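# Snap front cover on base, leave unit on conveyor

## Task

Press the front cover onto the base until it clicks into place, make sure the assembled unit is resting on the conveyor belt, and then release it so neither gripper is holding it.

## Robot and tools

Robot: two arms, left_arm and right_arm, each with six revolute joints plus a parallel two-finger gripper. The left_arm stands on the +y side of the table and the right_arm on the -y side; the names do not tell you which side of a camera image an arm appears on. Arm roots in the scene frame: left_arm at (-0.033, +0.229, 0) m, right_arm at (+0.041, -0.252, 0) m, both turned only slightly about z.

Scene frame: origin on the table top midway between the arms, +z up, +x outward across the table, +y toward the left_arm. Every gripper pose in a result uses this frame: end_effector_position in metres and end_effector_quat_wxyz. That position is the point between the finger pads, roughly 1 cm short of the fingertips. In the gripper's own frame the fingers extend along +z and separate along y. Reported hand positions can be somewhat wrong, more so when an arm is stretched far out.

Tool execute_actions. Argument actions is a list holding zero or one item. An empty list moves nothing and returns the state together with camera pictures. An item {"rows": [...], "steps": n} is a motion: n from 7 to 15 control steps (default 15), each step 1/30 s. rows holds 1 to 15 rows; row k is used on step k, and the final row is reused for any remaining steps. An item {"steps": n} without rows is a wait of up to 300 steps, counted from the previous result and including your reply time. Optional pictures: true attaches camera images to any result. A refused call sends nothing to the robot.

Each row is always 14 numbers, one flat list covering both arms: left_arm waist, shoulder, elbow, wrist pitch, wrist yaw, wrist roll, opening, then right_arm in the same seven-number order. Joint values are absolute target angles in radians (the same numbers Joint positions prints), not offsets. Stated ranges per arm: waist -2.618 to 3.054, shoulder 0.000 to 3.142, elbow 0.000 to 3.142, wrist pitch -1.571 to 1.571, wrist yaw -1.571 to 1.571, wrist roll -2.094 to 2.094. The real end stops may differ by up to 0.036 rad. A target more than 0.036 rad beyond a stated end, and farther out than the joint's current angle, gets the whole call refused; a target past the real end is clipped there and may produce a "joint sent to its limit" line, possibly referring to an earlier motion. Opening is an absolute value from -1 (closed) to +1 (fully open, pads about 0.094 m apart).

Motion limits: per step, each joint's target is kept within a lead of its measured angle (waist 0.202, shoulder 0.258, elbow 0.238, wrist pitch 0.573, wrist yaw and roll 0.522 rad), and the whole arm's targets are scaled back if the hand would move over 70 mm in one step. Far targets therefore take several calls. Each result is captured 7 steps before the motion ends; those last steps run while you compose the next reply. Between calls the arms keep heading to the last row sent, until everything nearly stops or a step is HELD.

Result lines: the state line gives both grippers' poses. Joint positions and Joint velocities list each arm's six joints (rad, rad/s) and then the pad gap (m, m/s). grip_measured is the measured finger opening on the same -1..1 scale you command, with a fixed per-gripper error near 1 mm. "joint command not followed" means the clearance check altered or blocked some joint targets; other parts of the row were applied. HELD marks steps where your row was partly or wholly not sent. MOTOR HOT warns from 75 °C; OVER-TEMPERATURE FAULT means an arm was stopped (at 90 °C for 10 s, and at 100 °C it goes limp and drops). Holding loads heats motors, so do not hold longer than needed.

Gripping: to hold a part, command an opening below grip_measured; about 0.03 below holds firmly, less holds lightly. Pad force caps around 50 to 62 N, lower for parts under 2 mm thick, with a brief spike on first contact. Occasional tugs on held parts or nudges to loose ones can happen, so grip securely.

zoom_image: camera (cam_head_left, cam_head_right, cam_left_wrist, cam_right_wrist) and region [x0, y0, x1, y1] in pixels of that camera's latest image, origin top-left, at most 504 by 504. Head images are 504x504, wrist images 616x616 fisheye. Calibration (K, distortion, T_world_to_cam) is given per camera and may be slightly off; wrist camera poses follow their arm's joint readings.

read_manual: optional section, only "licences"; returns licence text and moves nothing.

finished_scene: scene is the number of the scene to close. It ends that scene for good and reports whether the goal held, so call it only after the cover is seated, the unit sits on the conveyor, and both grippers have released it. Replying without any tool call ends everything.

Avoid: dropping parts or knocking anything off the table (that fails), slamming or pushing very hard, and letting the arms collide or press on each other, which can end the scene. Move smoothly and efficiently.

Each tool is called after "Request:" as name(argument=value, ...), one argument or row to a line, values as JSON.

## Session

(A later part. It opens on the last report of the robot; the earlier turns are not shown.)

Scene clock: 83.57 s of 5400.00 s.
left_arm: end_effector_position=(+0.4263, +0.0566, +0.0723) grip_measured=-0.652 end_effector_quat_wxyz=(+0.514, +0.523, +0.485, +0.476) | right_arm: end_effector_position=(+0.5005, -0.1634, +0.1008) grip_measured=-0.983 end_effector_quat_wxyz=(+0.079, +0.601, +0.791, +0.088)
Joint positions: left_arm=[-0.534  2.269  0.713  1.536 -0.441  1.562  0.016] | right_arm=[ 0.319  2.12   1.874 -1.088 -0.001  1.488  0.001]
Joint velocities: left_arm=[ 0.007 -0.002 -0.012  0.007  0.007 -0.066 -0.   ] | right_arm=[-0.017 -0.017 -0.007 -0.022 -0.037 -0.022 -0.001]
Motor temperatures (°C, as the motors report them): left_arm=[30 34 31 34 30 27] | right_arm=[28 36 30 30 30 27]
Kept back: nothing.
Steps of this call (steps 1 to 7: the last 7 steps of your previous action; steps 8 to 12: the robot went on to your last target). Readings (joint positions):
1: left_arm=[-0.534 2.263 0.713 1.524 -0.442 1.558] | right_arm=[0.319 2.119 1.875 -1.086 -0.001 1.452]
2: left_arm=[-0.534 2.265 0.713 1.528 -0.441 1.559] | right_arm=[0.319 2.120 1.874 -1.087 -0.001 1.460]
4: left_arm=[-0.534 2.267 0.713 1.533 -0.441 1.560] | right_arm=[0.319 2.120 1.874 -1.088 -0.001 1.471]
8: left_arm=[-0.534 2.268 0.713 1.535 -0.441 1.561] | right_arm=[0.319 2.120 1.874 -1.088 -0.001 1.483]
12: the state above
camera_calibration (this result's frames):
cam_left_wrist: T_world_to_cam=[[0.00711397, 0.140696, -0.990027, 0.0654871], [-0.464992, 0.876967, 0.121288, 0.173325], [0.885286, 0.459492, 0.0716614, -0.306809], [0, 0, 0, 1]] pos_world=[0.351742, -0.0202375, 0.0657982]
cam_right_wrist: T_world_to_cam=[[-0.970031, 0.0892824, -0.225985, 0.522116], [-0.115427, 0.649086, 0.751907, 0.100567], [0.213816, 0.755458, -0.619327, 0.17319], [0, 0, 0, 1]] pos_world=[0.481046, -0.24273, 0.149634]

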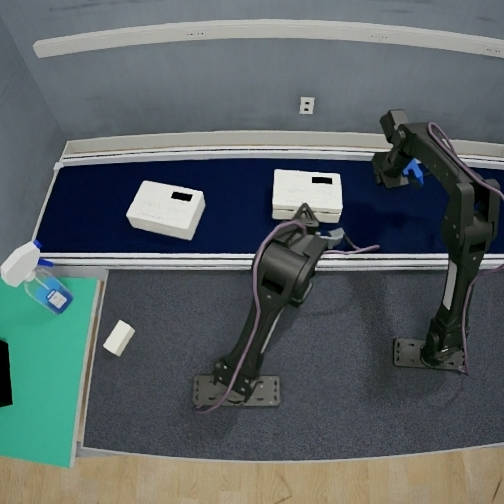

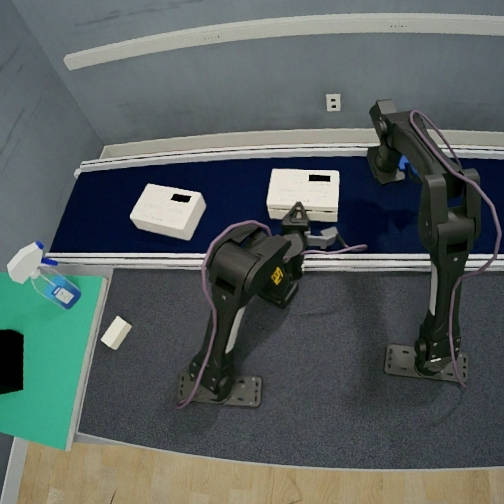

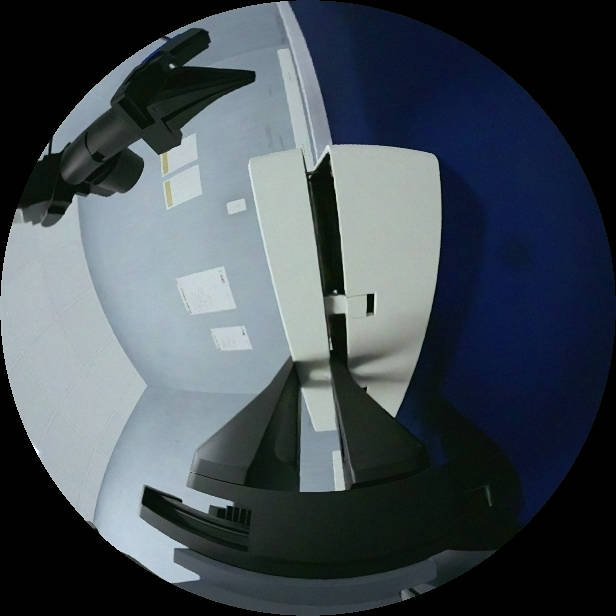

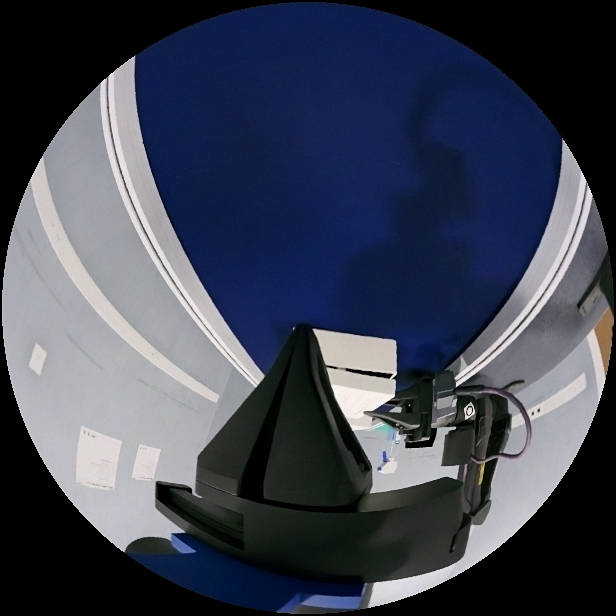

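Request:
execute_actions(
  actions=[
    {"rows":[[-0.534,2.25,0.76,1.57,-0.442,1.57,-0.69,0.3,2.05,1.88,-1.1,0,0.6,-1]],"steps":15},
  ],
)

Request:
execute_actions(
  actions=[
    {"steps":15},
  ],
  pictures=true,
)

Request:
zoom_image(
  camera="cam_right_wrist",
  region=[130,230,330,430],
)

Scene clock: 84.10 s of 5400.00 s.
left_arm: end_effector_position=(+0.4291, +0.0550, +0.0735) grip_measured=-0.652 end_effector_quat_wxyz=(+0.515, +0.523, +0.484, +0.477) | right_arm: end_effector_position=(+0.5016, -0.1691, +0.1207) grip_measured=-0.983 end_effector_quat_wxyz=(+0.122, +0.314, +0.939, +0.067)
Joint positions: left_arm=[-0.534  2.269  0.727  1.524 -0.441  1.563  0.016] | right_arm=[ 0.306  2.076  1.874 -1.089 -0.002  0.82   0.001]
Joint velocities: left_arm=[ 0.007 -0.007 -0.002  0.007  0.007  0.051  0.   ] | right_arm=[-0.022 -0.076  0.022 -0.022 -0.037 -1.429 -0.   ]
Motor temperatures (°C, as the motors report them): left_arm=[30 34 31 35 30 27] | right_arm=[28 37 30 30 30 27]
Steps of this call (steps 1 to 8: the robot went on to your last target; steps 9 to 16: the first 8 steps of this action). Readings (joint positions):
9: left_arm=[-0.534 2.269 0.715 1.536 -0.441 1.562] | right_arm=[0.318 2.117 1.874 -1.088 -0.002 1.413]
10: left_arm=[-0.534 2.269 0.719 1.532 -0.441 1.562] | right_arm=[0.317 2.113 1.874 -1.089 -0.002 1.314]
12: left_arm=[-0.534 2.269 0.725 1.526 -0.441 1.563] | right_arm=[0.312 2.099 1.874 -1.089 -0.002 1.118]
16: the state above

Scene clock: 84.60 s of 5400.00 s.
left_arm: end_effector_position=(+0.4291, +0.0550, +0.0735) grip_measured=-0.652 end_effector_quat_wxyz=(+0.515, +0.523, +0.484, +0.477) | right_arm: end_effector_position=(+0.5016, -0.1693, +0.1215) grip_measured=-0.983 end_effector_quat_wxyz=(+0.129, +0.218, +0.966, +0.055)
Joint positions: left_arm=[-0.534  2.269  0.727  1.524 -0.441  1.563  0.016] | right_arm=[ 0.306  2.074  1.874 -1.089 -0.002  0.619  0.001]
Joint velocities: left_arm=[-0.002  0.012  0.012 -0.022  0.037  0.037 -0.   ] | right_arm=[ 0.002 -0.027 -0.012  0.022  0.022 -0.007 -0.   ]
Motor temperatures (°C, as the motors report them): left_arm=[30 34 31 35 30 27] | right_arm=[28 37 30 30 30 27]
Kept back: nothing.
Steps of this call (steps 1 to 7: the last 7 steps of your previous action; steps 8 to 15: the robot went on to your last target). Readings (joint positions):
1: left_arm=[-0.534 2.269 0.727 1.524 -0.441 1.563] | right_arm=[0.306 2.074 1.874 -1.089 -0.002 0.778]
2: left_arm=[-0.534 2.269 0.727 1.524 -0.441 1.563] | right_arm=[0.306 2.074 1.874 -1.089 -0.002 0.745]
4: left_arm=[-0.534 2.269 0.727 1.524 -0.441 1.563] | right_arm=[0.306 2.074 1.874 -1.089 -0.002 0.696]
8: left_arm=[-0.534 2.269 0.727 1.524 -0.441 1.563] | right_arm=[0.306 2.074 1.874 -1.089 -0.002 0.646]
15: the state above
camera_calibration (this result's frames):
cam_left_wrist: T_world_to_cam=[[0.00854605, 0.141455, -0.989908, 0.0662425], [-0.465144, 0.876886, 0.121289, 0.175977], [0.885194, 0.459414, 0.0732909, -0.30874], [0, 0, 0, 1]] pos_world=[0.354583, -0.0218428, 0.0668578]
cam_right_wrist: T_world_to_cam=[[-0.684293, -0.691599, -0.231158, 0.253491], [-0.662536, 0.457242, 0.593276, 0.35013], [-0.304613, 0.559125, -0.771097, 0.435519], [0, 0, 0, 1]] pos_world=[0.538101, -0.228289, 0.1867]

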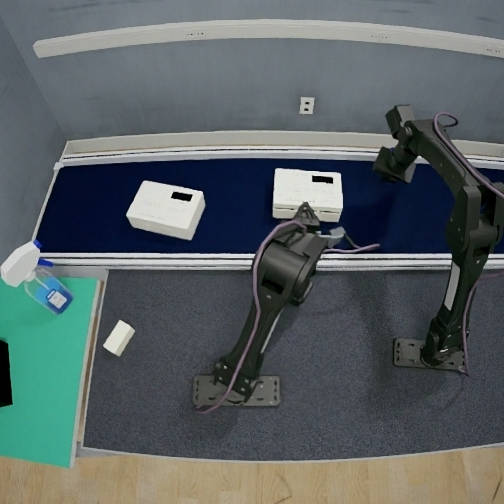

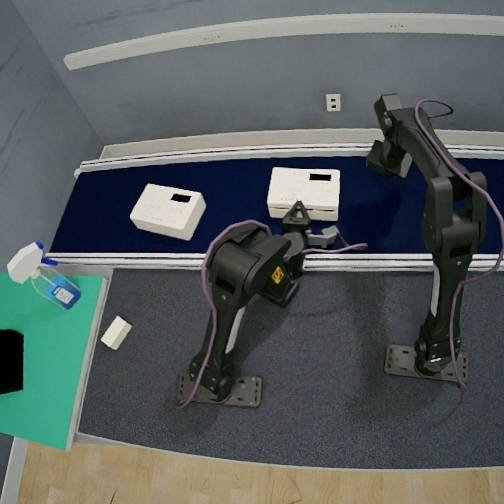

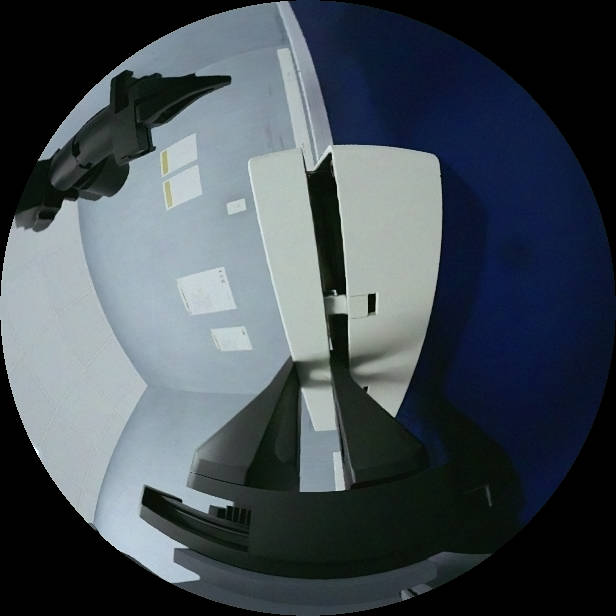

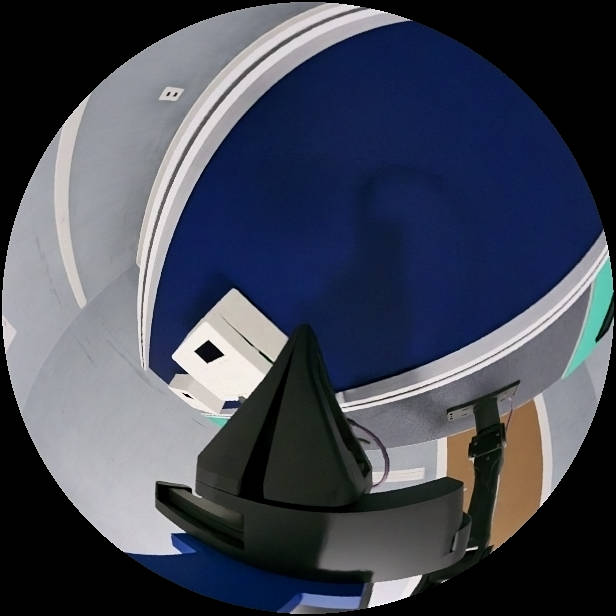

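Region (130, 230, 330, 430) of cam_right_wrist's 616x616 image, scaled by 2.520, with more detail than that image has.

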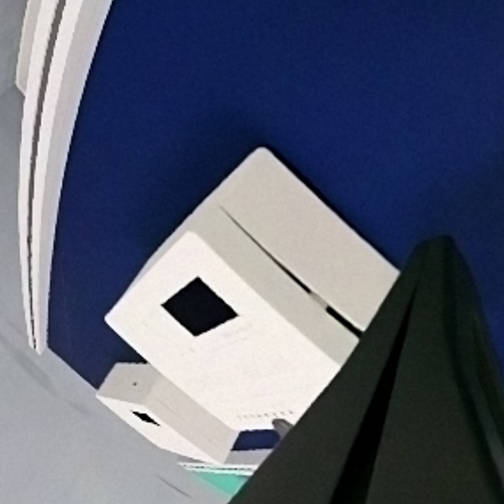

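Request:
zoom_image(
  camera="cam_left_wrist",
  region=[290,140,400,340],
)

Region (290, 140, 400, 340) of cam_left_wrist's 616x616 image, scaled by 2.520, with more detail than that image has; it fills the left 277 columns of this view, and the rest is white.

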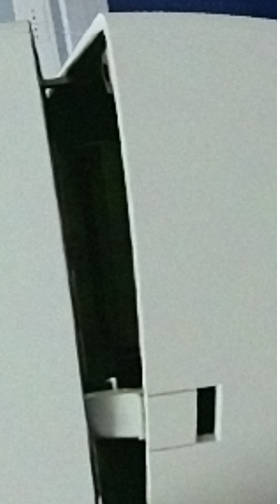

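Request:
execute_actions(
  actions=[
    {"rows":[[-0.534,2.2,0.71,1.39,-0.442,1.53,-0.69,0.3,2.05,1.88,-1.1,0,0.3,-1],[-0.534,2.19,0.71,1.39,-0.442,1.53,-0.69,0.3,2.05,1.88,-1.1,0,0.3,-1],[-0.534,2.19,0.71,1.39,-0.442,1.53,-0.69,0.3,2.05,1.88,-1.1,0,0.3,-1],[-0.534,2.19,0.71,1.39,-0.442,1.53,-0.69,0.3,2.05,1.88,-1.1,0,0.3,-1],[-0.534,2.19,0.71,1.39,-0.442,1.53,-0.69,0.3,2.05,1.88,-1.1,0,0.3,-1],[-0.534,2.19,0.71,1.39,-0.442,1.53,-0.5,0.3,2.05,1.88,-1.1,0,0.3,-1],[-0.534,2.19,0.71,1.39,-0.442,1.53,-0.5,0.3,2.05,1.88,-1.1,0,0.3,-1],[-0.534,2.19,0.71,1.39,-0.442,1.53,-0.5,0.3,2.05,1.88,-1.1,0,0.3,-1],[-0.56,2.14,0.62,1.43,-0.46,1.53,-0.5,0.3,2.05,1.88,-1.1,0,0.3,-1],[-0.59,2.09,0.52,1.47,-0.48,1.53,-0.5,0.3,2.05,1.88,-1.1,0,0.3,-1]],"steps":15},
  ],
)

Request:
execute_actions(
  actions=[
    {"rows":[[-0.5,1.4,0.7,1.0,-0.2,0.5,-1,0.3,2.05,1.88,-1.1,0,0.3,-1]],"steps":15},
  ],
)

Request:
execute_actions(
  actions=[
    {"rows":[[-0.4,1.6,1.6,-0.6,0,0,-1,0.3,2.05,1.88,-1.1,0,0.3,-1]],"steps":15},
  ],
)

Request:
execute_actions(
  actions=[
    {"rows":[[-0.372,2,1.92,-1,0,0,-1,0.3,2.05,1.88,-1.1,0,0.3,-1]],"steps":15},
  ],
)

Request:
execute_actions(
  actions=[
    {"rows":[[-0.372,2.14,1.92,-1.01,0,0,-1,0.3,2.05,1.88,-1.1,0,0.3,-1]],"steps":15},
  ],
  pictures=true,
)

Scene clock: 85.93 s of 5400.00 s.
left_arm: end_effector_position=(+0.4302, +0.0545, +0.0732) grip_measured=-0.505 end_effector_quat_wxyz=(+0.499, +0.537, +0.496, +0.465) | right_arm: end_effector_position=(+0.5015, -0.1693, +0.1215) grip_measured=-0.983 end_effector_quat_wxyz=(+0.135, +0.094, +0.986, +0.038)
Joint positions: left_arm=[-0.534  2.214  0.727  1.412 -0.442  1.542  0.023] | right_arm=[ 0.306  2.074  1.874 -1.09  -0.002  0.364  0.001]
Joint velocities: left_arm=[-0.012 -0.061 -0.002 -0.11  -0.022  0.007  0.006] | right_arm=[-0.012 -0.007 -0.012 -0.081 -0.022 -0.344  0.   ]
Motor temperatures (°C, as the motors report them): left_arm=[30 34 31 35 30 27] | right_arm=[28 37 30 30 30 27]
Steps of this call (steps 1 to 15: the robot went on to your last target; steps 16 to 32: nothing new was sent; steps 33 to 40: the first 8 steps of this action). Readings (joint positions):
33: left_arm=[-0.534 2.263 0.727 1.507 -0.441 1.559] | right_arm=[0.306 2.074 1.874 -1.090 -0.002 0.566]
34: left_arm=[-0.534 2.249 0.727 1.479 -0.441 1.554] | right_arm=[0.306 2.074 1.874 -1.090 -0.002 0.515]
36: left_arm=[-0.534 2.227 0.727 1.434 -0.441 1.546] | right_arm=[0.306 2.074 1.874 -1.090 -0.002 0.441]
40: the state above

Scene clock: 86.43 s of 5400.00 s.
left_arm: end_effector_position=(+0.3985, +0.0545, +0.2607) grip_measured=-0.997 end_effector_quat_wxyz=(+0.720, +0.334, +0.555, +0.248) | right_arm: end_effector_position=(+0.5015, -0.1693, +0.1215) grip_measured=-0.983 end_effector_quat_wxyz=(+0.136, +0.068, +0.988, +0.035)
Joint positions: left_arm=[-0.509  1.614  0.677  1.105 -0.279  0.921  0.   ] | right_arm=[ 0.306  2.074  1.874 -1.09  -0.002  0.313  0.001]
Joint velocities: left_arm=[ 0.007 -1.995  0.071 -0.432  0.271 -1.971  0.001] | right_arm=[ 0.007 -0.002  0.002  0.037 -0.007 -0.022  0.001]
Motor temperatures (°C, as the motors report them): left_arm=[30 34 31 35 30 27] | right_arm=[28 37 30 30 30 27]
Steps of this call (steps 1 to 7: the last 7 steps of your previous action; steps 8 to 15: the first 8 steps of this action). Readings (joint positions):
8: left_arm=[-0.568 2.070 0.561 1.397 -0.444 1.471] | right_arm=[0.306 2.074 1.874 -1.090 -0.002 0.320]
9: left_arm=[-0.555 2.013 0.586 1.291 -0.397 1.382] | right_arm=[0.306 2.074 1.874 -1.090 -0.002 0.318]
11: left_arm=[-0.528 1.888 0.636 1.190 -0.340 1.225] | right_arm=[0.306 2.074 1.874 -1.090 -0.002 0.316]
15: the state above

Scene clock: 86.93 s of 5400.00 s.
left_arm: end_effector_position=(+0.4620, +0.0406, +0.3144) grip_measured=-0.997 end_effector_quat_wxyz=(+0.672, +0.173, +0.717, -0.060) | right_arm: end_effector_position=(+0.5015, -0.1693, +0.1215) grip_measured=-0.983 end_effector_quat_wxyz=(+0.136, +0.067, +0.988, +0.034)
Joint positions: left_arm=[-0.403  1.626  1.204  0.333 -0.062  0.143  0.   ] | right_arm=[ 0.306  2.074  1.874 -1.09  -0.002  0.311  0.001]
Joint velocities: left_arm=[ 0.1    0.281  2.083 -3.465  0.3   -0.916 -0.   ] | right_arm=[-0.012 -0.022 -0.002 -0.037  0.007  0.037  0.001]
Motor temperatures (°C, as the motors report them): left_arm=[30 34 31 35 30 27] | right_arm=[28 37 30 30 30 27]
Steps of this call (steps 1 to 7: the last 7 steps of your previous action; steps 8 to 15: the first 8 steps of this action). Readings (joint positions):
8: left_arm=[-0.501 1.395 0.721 1.039 -0.204 0.545] | right_arm=[0.306 2.074 1.874 -1.090 -0.002 0.312]
9: left_arm=[-0.486 1.428 0.769 0.976 -0.177 0.482] | right_arm=[0.306 2.074 1.874 -1.090 -0.002 0.312]
11: left_arm=[-0.449 1.513 0.899 0.800 -0.125 0.338] | right_arm=[0.306 2.074 1.874 -1.090 -0.002 0.311]
15: the state above

Scene clock: 87.43 s of 5400.00 s.
left_arm: end_effector_position=(+0.4659, +0.0385, +0.2663) grip_measured=-0.997 end_effector_quat_wxyz=(+0.412, +0.174, +0.892, -0.065) | right_arm: end_effector_position=(+0.5015, -0.1693, +0.1215) grip_measured=-0.983 end_effector_quat_wxyz=(+0.136, +0.067, +0.988, +0.034)
Joint positions: left_arm=[-0.389  1.882  1.876 -0.704 -0.018  0.019  0.   ] | right_arm=[ 0.306  2.074  1.874 -1.09  -0.002  0.311  0.001]
Joint velocities: left_arm=[ 0.022  1.087  0.291 -1.194  0.037 -0.095 -0.   ] | right_arm=[-0.002  0.007  0.027  0.022 -0.066  0.037 -0.001]
Motor temperatures (°C, as the motors report them): left_arm=[30 34 31 35 30 27] | right_arm=[28 37 30 30 30 27]
Steps of this call (steps 1 to 7: the last 7 steps of your previous action; steps 8 to 15: the first 8 steps of this action). Readings (joint positions):
8: left_arm=[-0.400 1.607 1.630 -0.389 -0.020 0.032] | right_arm=[0.306 2.074 1.874 -1.090 -0.002 0.311]
9: left_arm=[-0.399 1.642 1.696 -0.462 -0.019 0.029] | right_arm=[0.306 2.074 1.874 -1.090 -0.002 0.311]
11: left_arm=[-0.394 1.731 1.809 -0.563 -0.018 0.025] | right_arm=[0.306 2.074 1.874 -1.090 -0.002 0.311]
15: the state above

Scene clock: 87.93 s of 5400.00 s.
left_arm: end_effector_position=(+0.4348, +0.0543, +0.1084) grip_measured=-0.997 end_effector_quat_wxyz=(+0.171, +0.181, +0.968, -0.025) | right_arm: end_effector_position=(+0.5015, -0.1693, +0.1215) grip_measured=-0.983 end_effector_quat_wxyz=(+0.136, +0.067, +0.988, +0.034)
Joint positions: left_arm=[-0.381  2.144  1.91  -0.989 -0.012  0.008  0.   ] | right_arm=[ 0.306  2.074  1.874 -1.09  -0.002  0.311  0.001]
Joint velocities: left_arm=[-0.017  0.227  0.002 -0.139 -0.066 -0.022 -0.   ] | right_arm=[-0.002  0.012 -0.002  0.007 -0.051  0.007  0.001]
Motor temperatures (°C, as the motors report them): left_arm=[30 34 31 35 30 27] | right_arm=[28 37 30 30 30 27]
Steps of this call (steps 1 to 7: the last 7 steps of your previous action; steps 8 to 15: the first 8 steps of this action). Readings (joint positions):
8: left_arm=[-0.381 2.048 1.894 -0.962 -0.013 0.010] | right_arm=[0.306 2.074 1.874 -1.090 -0.002 0.311]
9: left_arm=[-0.381 2.059 1.904 -0.967 -0.013 0.009] | right_arm=[0.306 2.074 1.874 -1.090 -0.002 0.311]
11: left_arm=[-0.381 2.089 1.910 -0.969 -0.012 0.009] | right_arm=[0.306 2.074 1.874 -1.090 -0.002 0.311]
15: the state above
camera_calibration (this result's frames):
cam_left_wrist: T_world_to_cam=[[-0.475373, -0.87658, -0.075018, 0.267319], [-0.865753, 0.450919, 0.217128, 0.361875], [-0.156503, 0.168164, -0.973256, 0.266117], [0, 0, 0, 1]] pos_world=[0.482019, 0.0263985, 0.200481]
cam_right_wrist: T_world_to_cam=[[-0.447721, -0.877246, -0.173164, 0.096293], [-0.782482, 0.290656, 0.550674, 0.387215], [-0.432746, 0.382046, -0.816561, 0.475278], [0, 0, 0, 1]] pos_world=[0.551775, -0.209651, 0.191539]

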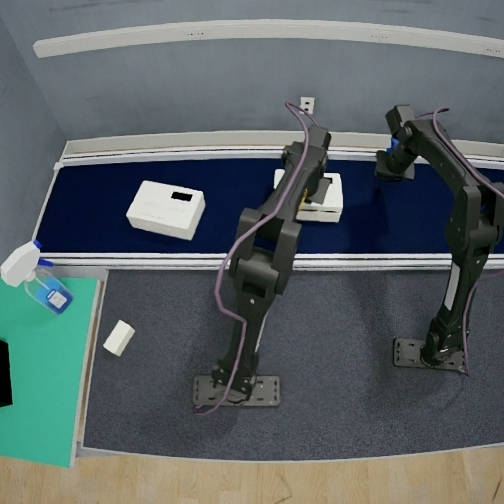

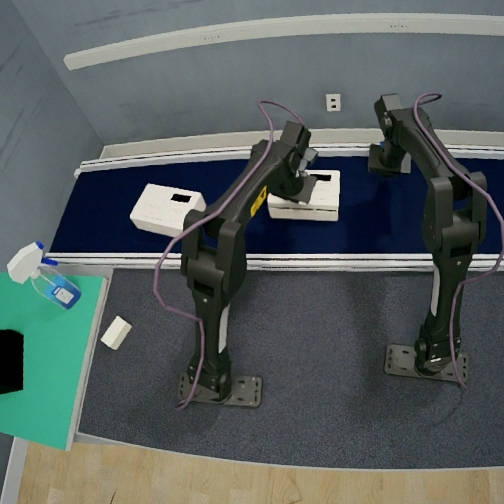

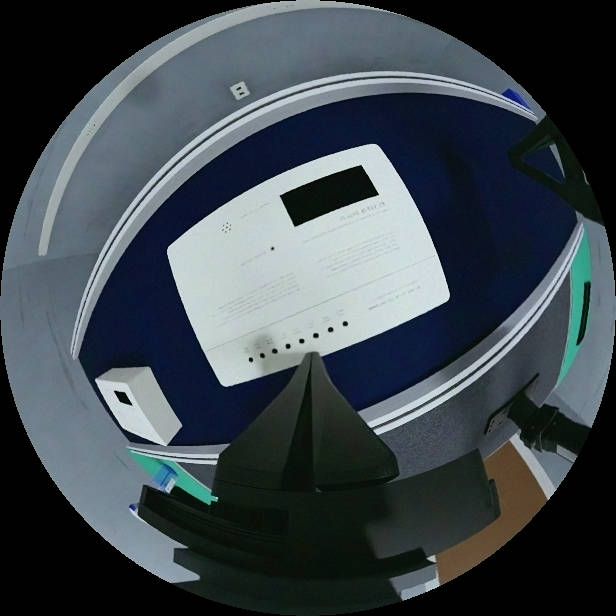

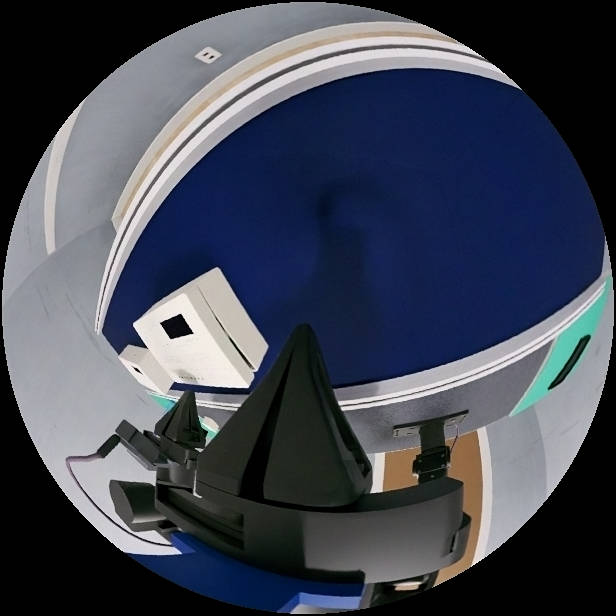

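Pressing harder this time.

Request:
execute_actions(
  actions=[
    {"rows":[[-0.372,2.15,1.92,-0.97,0,0,-1,0.3,2.05,1.88,-1.1,0,0.3,-1],[-0.372,2.16,1.92,-0.97,0,0,-1,0.3,2.05,1.88,-1.1,0,0.3,-1],[-0.372,2.18,1.92,-0.98,0,0,-1,0.3,2.05,1.88,-1.1,0,0.3,-1],[-0.372,2.2,1.92,-0.99,0,0,-1,0.3,2.05,1.88,-1.1,0,0.3,-1],[-0.372,2.23,1.91,-1.01,0,0,-1,0.3,2.05,1.88,-1.1,0,0.3,-1],[-0.372,2.26,1.9,-1.03,0,0,-1,0.3,2.05,1.88,-1.1,0,0.3,-1],[-0.372,2.3,1.89,-1.05,0,0,-1,0.3,2.05,1.88,-1.1,0,0.3,-1],[-0.372,2.33,1.88,-1.07,0,0,-1,0.3,2.05,1.88,-1.1,0,0.3,-1]],"steps":15},
  ],
)

Request:
execute_actions(
  actions=[
    {"steps":12},
  ],
  pictures=true,
)

Request:
zoom_image(
  camera="cam_right_wrist",
  region=[120,250,290,420],
)

Scene clock: 88.53 s of 5400.00 s.
left_arm: end_effector_position=(+0.4333, +0.0546, +0.0788) grip_measured=-0.998 end_effector_quat_wxyz=(+0.139, +0.182, +0.973, -0.020) | right_arm: end_effector_position=(+0.5015, -0.1693, +0.1215) grip_measured=-0.983 end_effector_quat_wxyz=(+0.136, +0.067, +0.988, +0.034)
Joint positions: left_arm=[-0.381  2.209  1.917 -0.996 -0.011  0.007  0.   ] | right_arm=[ 0.306  2.074  1.874 -1.09  -0.002  0.311  0.001]
Joint velocities: left_arm=[-0.002  0.012  0.344  0.168  0.051  0.022 -0.001] | right_arm=[-0.012 -0.012  0.002  0.022 -0.081  0.037  0.   ]
Motor temperatures (°C, as the motors report them): left_arm=[30 34 31 35 30 27] | right_arm=[28 37 30 30 30 27]
Steps of this call (steps 1 to 7: the last 7 steps of your previous action; steps 8 to 10: the robot went on to your last target; steps 11 to 18: the first 8 steps of this action). Readings (joint positions):
11: left_arm=[-0.381 2.150 1.910 -0.999 -0.012 0.007] | right_arm=[0.306 2.074 1.874 -1.090 -0.002 0.311]
12: left_arm=[-0.381 2.150 1.910 -0.995 -0.012 0.007] | right_arm=[0.306 2.074 1.874 -1.090 -0.002 0.311]
14: left_arm=[-0.381 2.154 1.910 -0.989 -0.012 0.007] | right_arm=[0.306 2.074 1.874 -1.090 -0.002 0.311]
18: the state above

Scene clock: 88.93 s of 5400.00 s.
left_arm: end_effector_position=(+0.4352, +0.0535, +0.0779) grip_measured=-0.999 end_effector_quat_wxyz=(+0.140, +0.182, +0.973, -0.021) | right_arm: end_effector_position=(+0.5015, -0.1693, +0.1215) grip_measured=-0.983 end_effector_quat_wxyz=(+0.136, +0.067, +0.988, +0.034)
Joint positions: left_arm=[-0.381  2.217  1.925 -0.994 -0.009  0.007  0.   ] | right_arm=[ 0.306  2.074  1.874 -1.09  -0.002  0.311  0.001]
Joint velocities: left_arm=[ 0.007 -0.007  0.017 -0.066 -0.066 -0.007 -0.   ] | right_arm=[ 0.002 -0.027 -0.002  0.037 -0.022  0.037  0.001]
Motor temperatures (°C, as the motors report them): left_arm=[30 34 31 35 30 27] | right_arm=[28 37 30 30 30 27]
Kept back: nothing.
Steps of this call (steps 1 to 7: the last 7 steps of your previous action; steps 8 to 12: the robot went on to your last target). Readings (joint positions):
1: left_arm=[-0.381 2.210 1.922 -0.993 -0.010 0.007] | right_arm=[0.306 2.074 1.874 -1.090 -0.002 0.311]
2: left_arm=[-0.381 2.216 1.924 -0.994 -0.010 0.007] | right_arm=[0.306 2.074 1.874 -1.090 -0.002 0.311]
4: left_arm=[-0.381 2.217 1.925 -0.994 -0.009 0.007] | right_arm=[0.306 2.074 1.874 -1.090 -0.002 0.311]
8: left_arm=[-0.381 2.217 1.925 -0.994 -0.009 0.007] | right_arm=[0.306 2.074 1.874 -1.090 -0.002 0.311]
12: the state above
camera_calibration (this result's frames):
cam_left_wrist: T_world_to_cam=[[-0.479696, -0.875132, -0.0635275, 0.265505], [-0.850932, 0.446326, 0.276961, 0.358388], [-0.214023, 0.186914, -0.958779, 0.259626], [0, 0, 0, 1]] pos_world=[0.487892, 0.0238661, 0.166531]
cam_right_wrist: T_world_to_cam=[[-0.447721, -0.877246, -0.173164, 0.096293], [-0.782482, 0.290656, 0.550674, 0.387215], [-0.432746, 0.382046, -0.816561, 0.475278], [0, 0, 0, 1]] pos_world=[0.551775, -0.209651, 0.191539]

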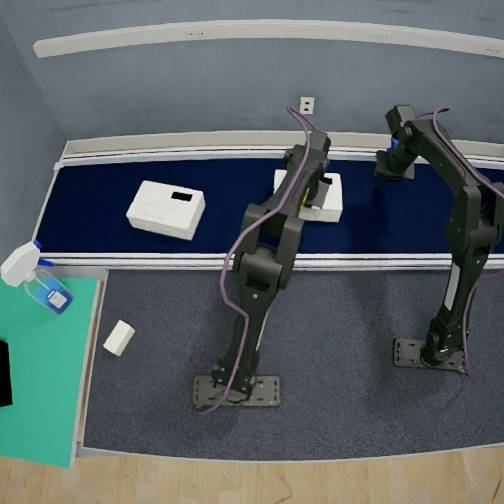

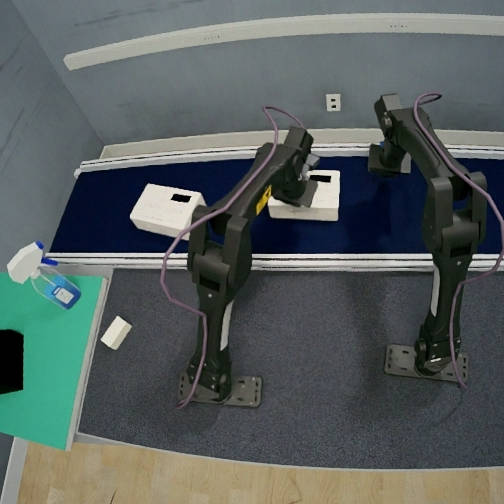

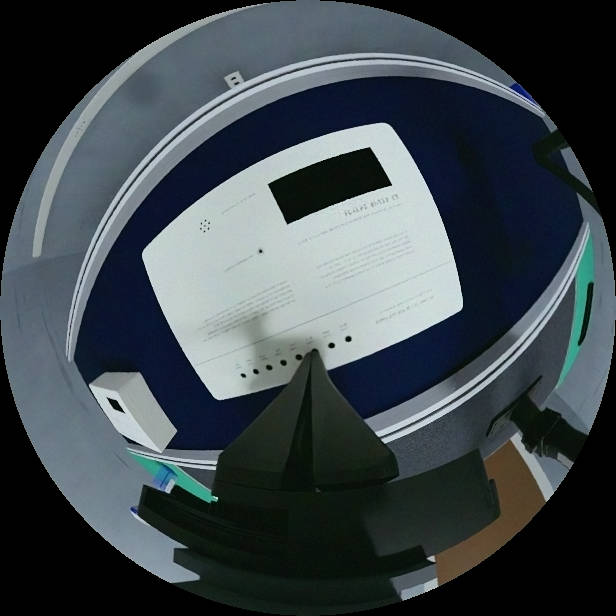

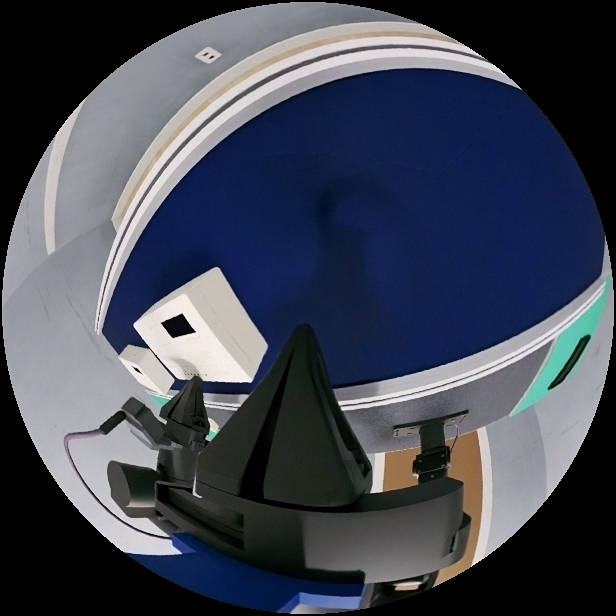

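Region (120, 250, 290, 420) of cam_right_wrist's 616x616 image, scaled by 2.965, with more detail than that image has.

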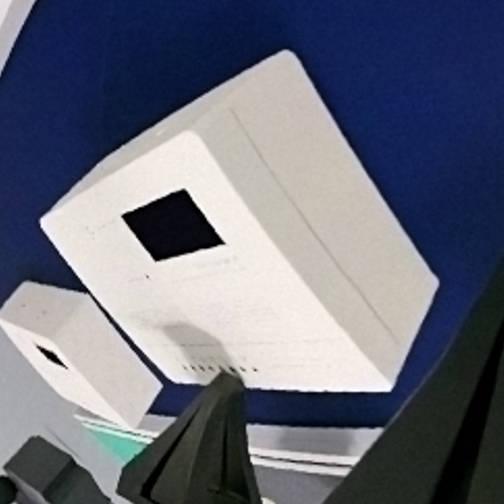

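The cover snapped shut. Lifting clear.

Request:
execute_actions(
  actions=[
    {"rows":[[-0.3,1.9,1.92,-1,0,0,0,0.3,2.05,1.88,-1.1,0,0.3,-1]],"steps":15},
  ],
)

Request:
execute_actions(
  actions=[],
)

Scene clock: 89.37 s of 5400.00 s.
left_arm: end_effector_position=(+0.4379, +0.0856, +0.1908) grip_measured=-0.002 end_effector_quat_wxyz=(+0.252, +0.147, +0.956, -0.034) | right_arm: end_effector_position=(+0.5015, -0.1693, +0.1215) grip_measured=-0.983 end_effector_quat_wxyz=(+0.136, +0.067, +0.988, +0.034)
Joint positions: left_arm=[-0.317  1.969  1.91  -0.997 -0.007  0.007  0.047] | right_arm=[ 0.306  2.074  1.874 -1.09  -0.002  0.311  0.001]
Joint velocities: left_arm=[ 0.271 -1.16  -0.002  0.125  0.037 -0.11   0.   ] | right_arm=[-0.017 -0.017 -0.012 -0.037  0.022 -0.051 -0.   ]
Motor temperatures (°C, as the motors report them): left_arm=[30 34 31 35 30 27] | right_arm=[28 37 30 30 30 27]
Steps of this call (steps 1 to 5: the robot went on to your last target; steps 6 to 13: the first 8 steps of this action). Readings (joint positions):
6: left_arm=[-0.378 2.198 1.923 -0.988 -0.008 0.007] | right_arm=[0.306 2.074 1.874 -1.090 -0.002 0.311]
7: left_arm=[-0.373 2.180 1.914 -0.994 -0.007 0.007] | right_arm=[0.306 2.074 1.874 -1.090 -0.002 0.311]
9: left_arm=[-0.357 2.124 1.910 -1.001 -0.007 0.007] | right_arm=[0.306 2.074 1.874 -1.090 -0.002 0.311]
13: the state above

Scene clock: 89.60 s of 5400.00 s.
left_arm: end_effector_position=(+0.4360, +0.0959, +0.2408) grip_measured=-0.002 end_effector_quat_wxyz=(+0.308, +0.136, +0.941, -0.039) | right_arm: end_effector_position=(+0.5015, -0.1693, +0.1215) grip_measured=-0.983 end_effector_quat_wxyz=(+0.136, +0.067, +0.988, +0.034)
Joint positions: left_arm=[-0.298  1.876  1.922 -0.985 -0.007  0.007  0.047] | right_arm=[ 0.306  2.074  1.874 -1.09  -0.002  0.311  0.001]
Joint velocities: left_arm=[-0.002  0.149  0.007 -0.007  0.037  0.007 -0.001] | right_arm=[-0.002  0.002 -0.002  0.022 -0.051  0.022  0.   ]
Motor temperatures (°C, as the motors report them): left_arm=[30 34 31 35 30 27] | right_arm=[28 37 30 30 30 27]
Kept back: nothing.
Steps of this call (steps 1 to 7: the last 7 steps of your previous action). Readings (joint positions):
1: left_arm=[-0.309 1.933 1.910 -0.994 -0.007 0.007] | right_arm=[0.306 2.074 1.874 -1.090 -0.002 0.311]
2: left_arm=[-0.302 1.905 1.913 -0.992 -0.007 0.007] | right_arm=[0.306 2.074 1.874 -1.090 -0.002 0.311]
4: left_arm=[-0.298 1.875 1.921 -0.987 -0.007 0.007] | right_arm=[0.306 2.074 1.874 -1.090 -0.002 0.311]
7: the state above
camera_calibration (this result's frames):
cam_left_wrist: T_world_to_cam=[[-0.378352, -0.919768, -0.104287, 0.283158], [-0.92038, 0.385816, -0.0636132, 0.413103], [0.0987452, 0.0719157, -0.992511, 0.290825], [0, 0, 0, 1]] pos_world=[0.458628, 0.0801432, 0.344456]
cam_right_wrist: T_world_to_cam=[[-0.447721, -0.877246, -0.173164, 0.096293], [-0.782482, 0.290656, 0.550674, 0.387215], [-0.432746, 0.382046, -0.816561, 0.475278], [0, 0, 0, 1]] pos_world=[0.551775, -0.209651, 0.191539]

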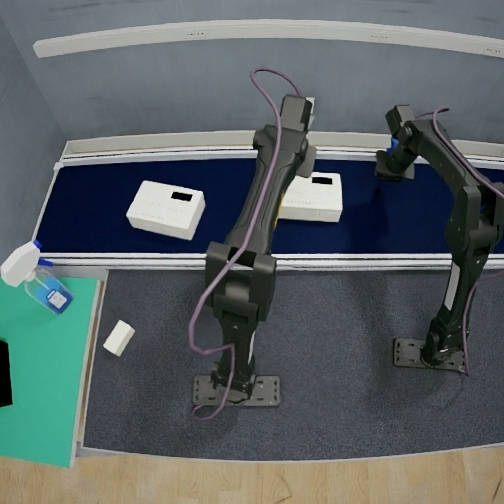

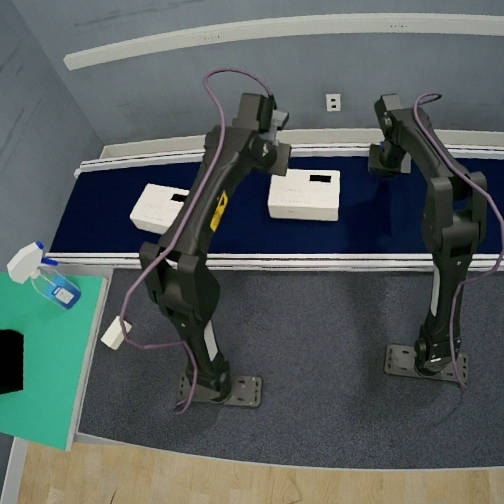

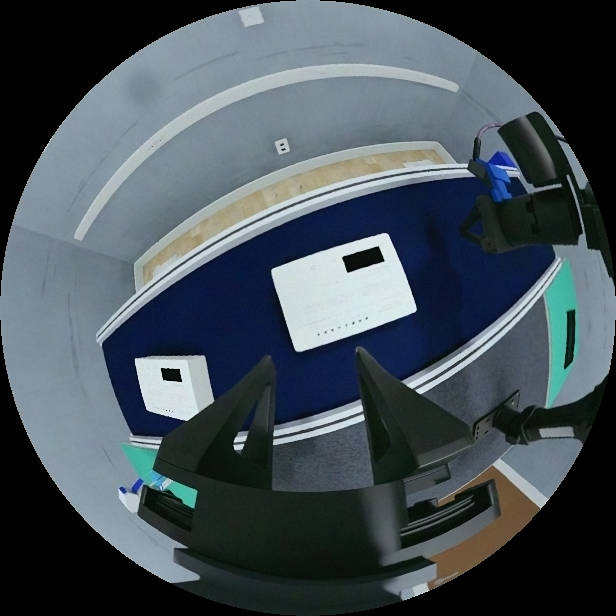

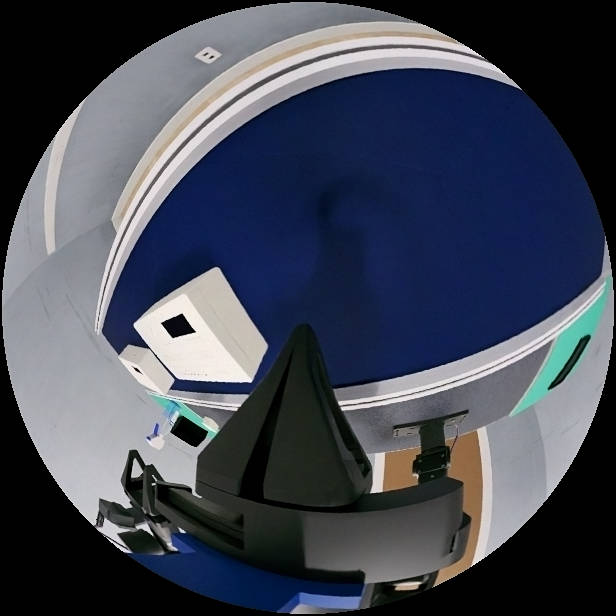

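Request:
finished_scene(
  scene=1,
)

The scene is finished: the task was done.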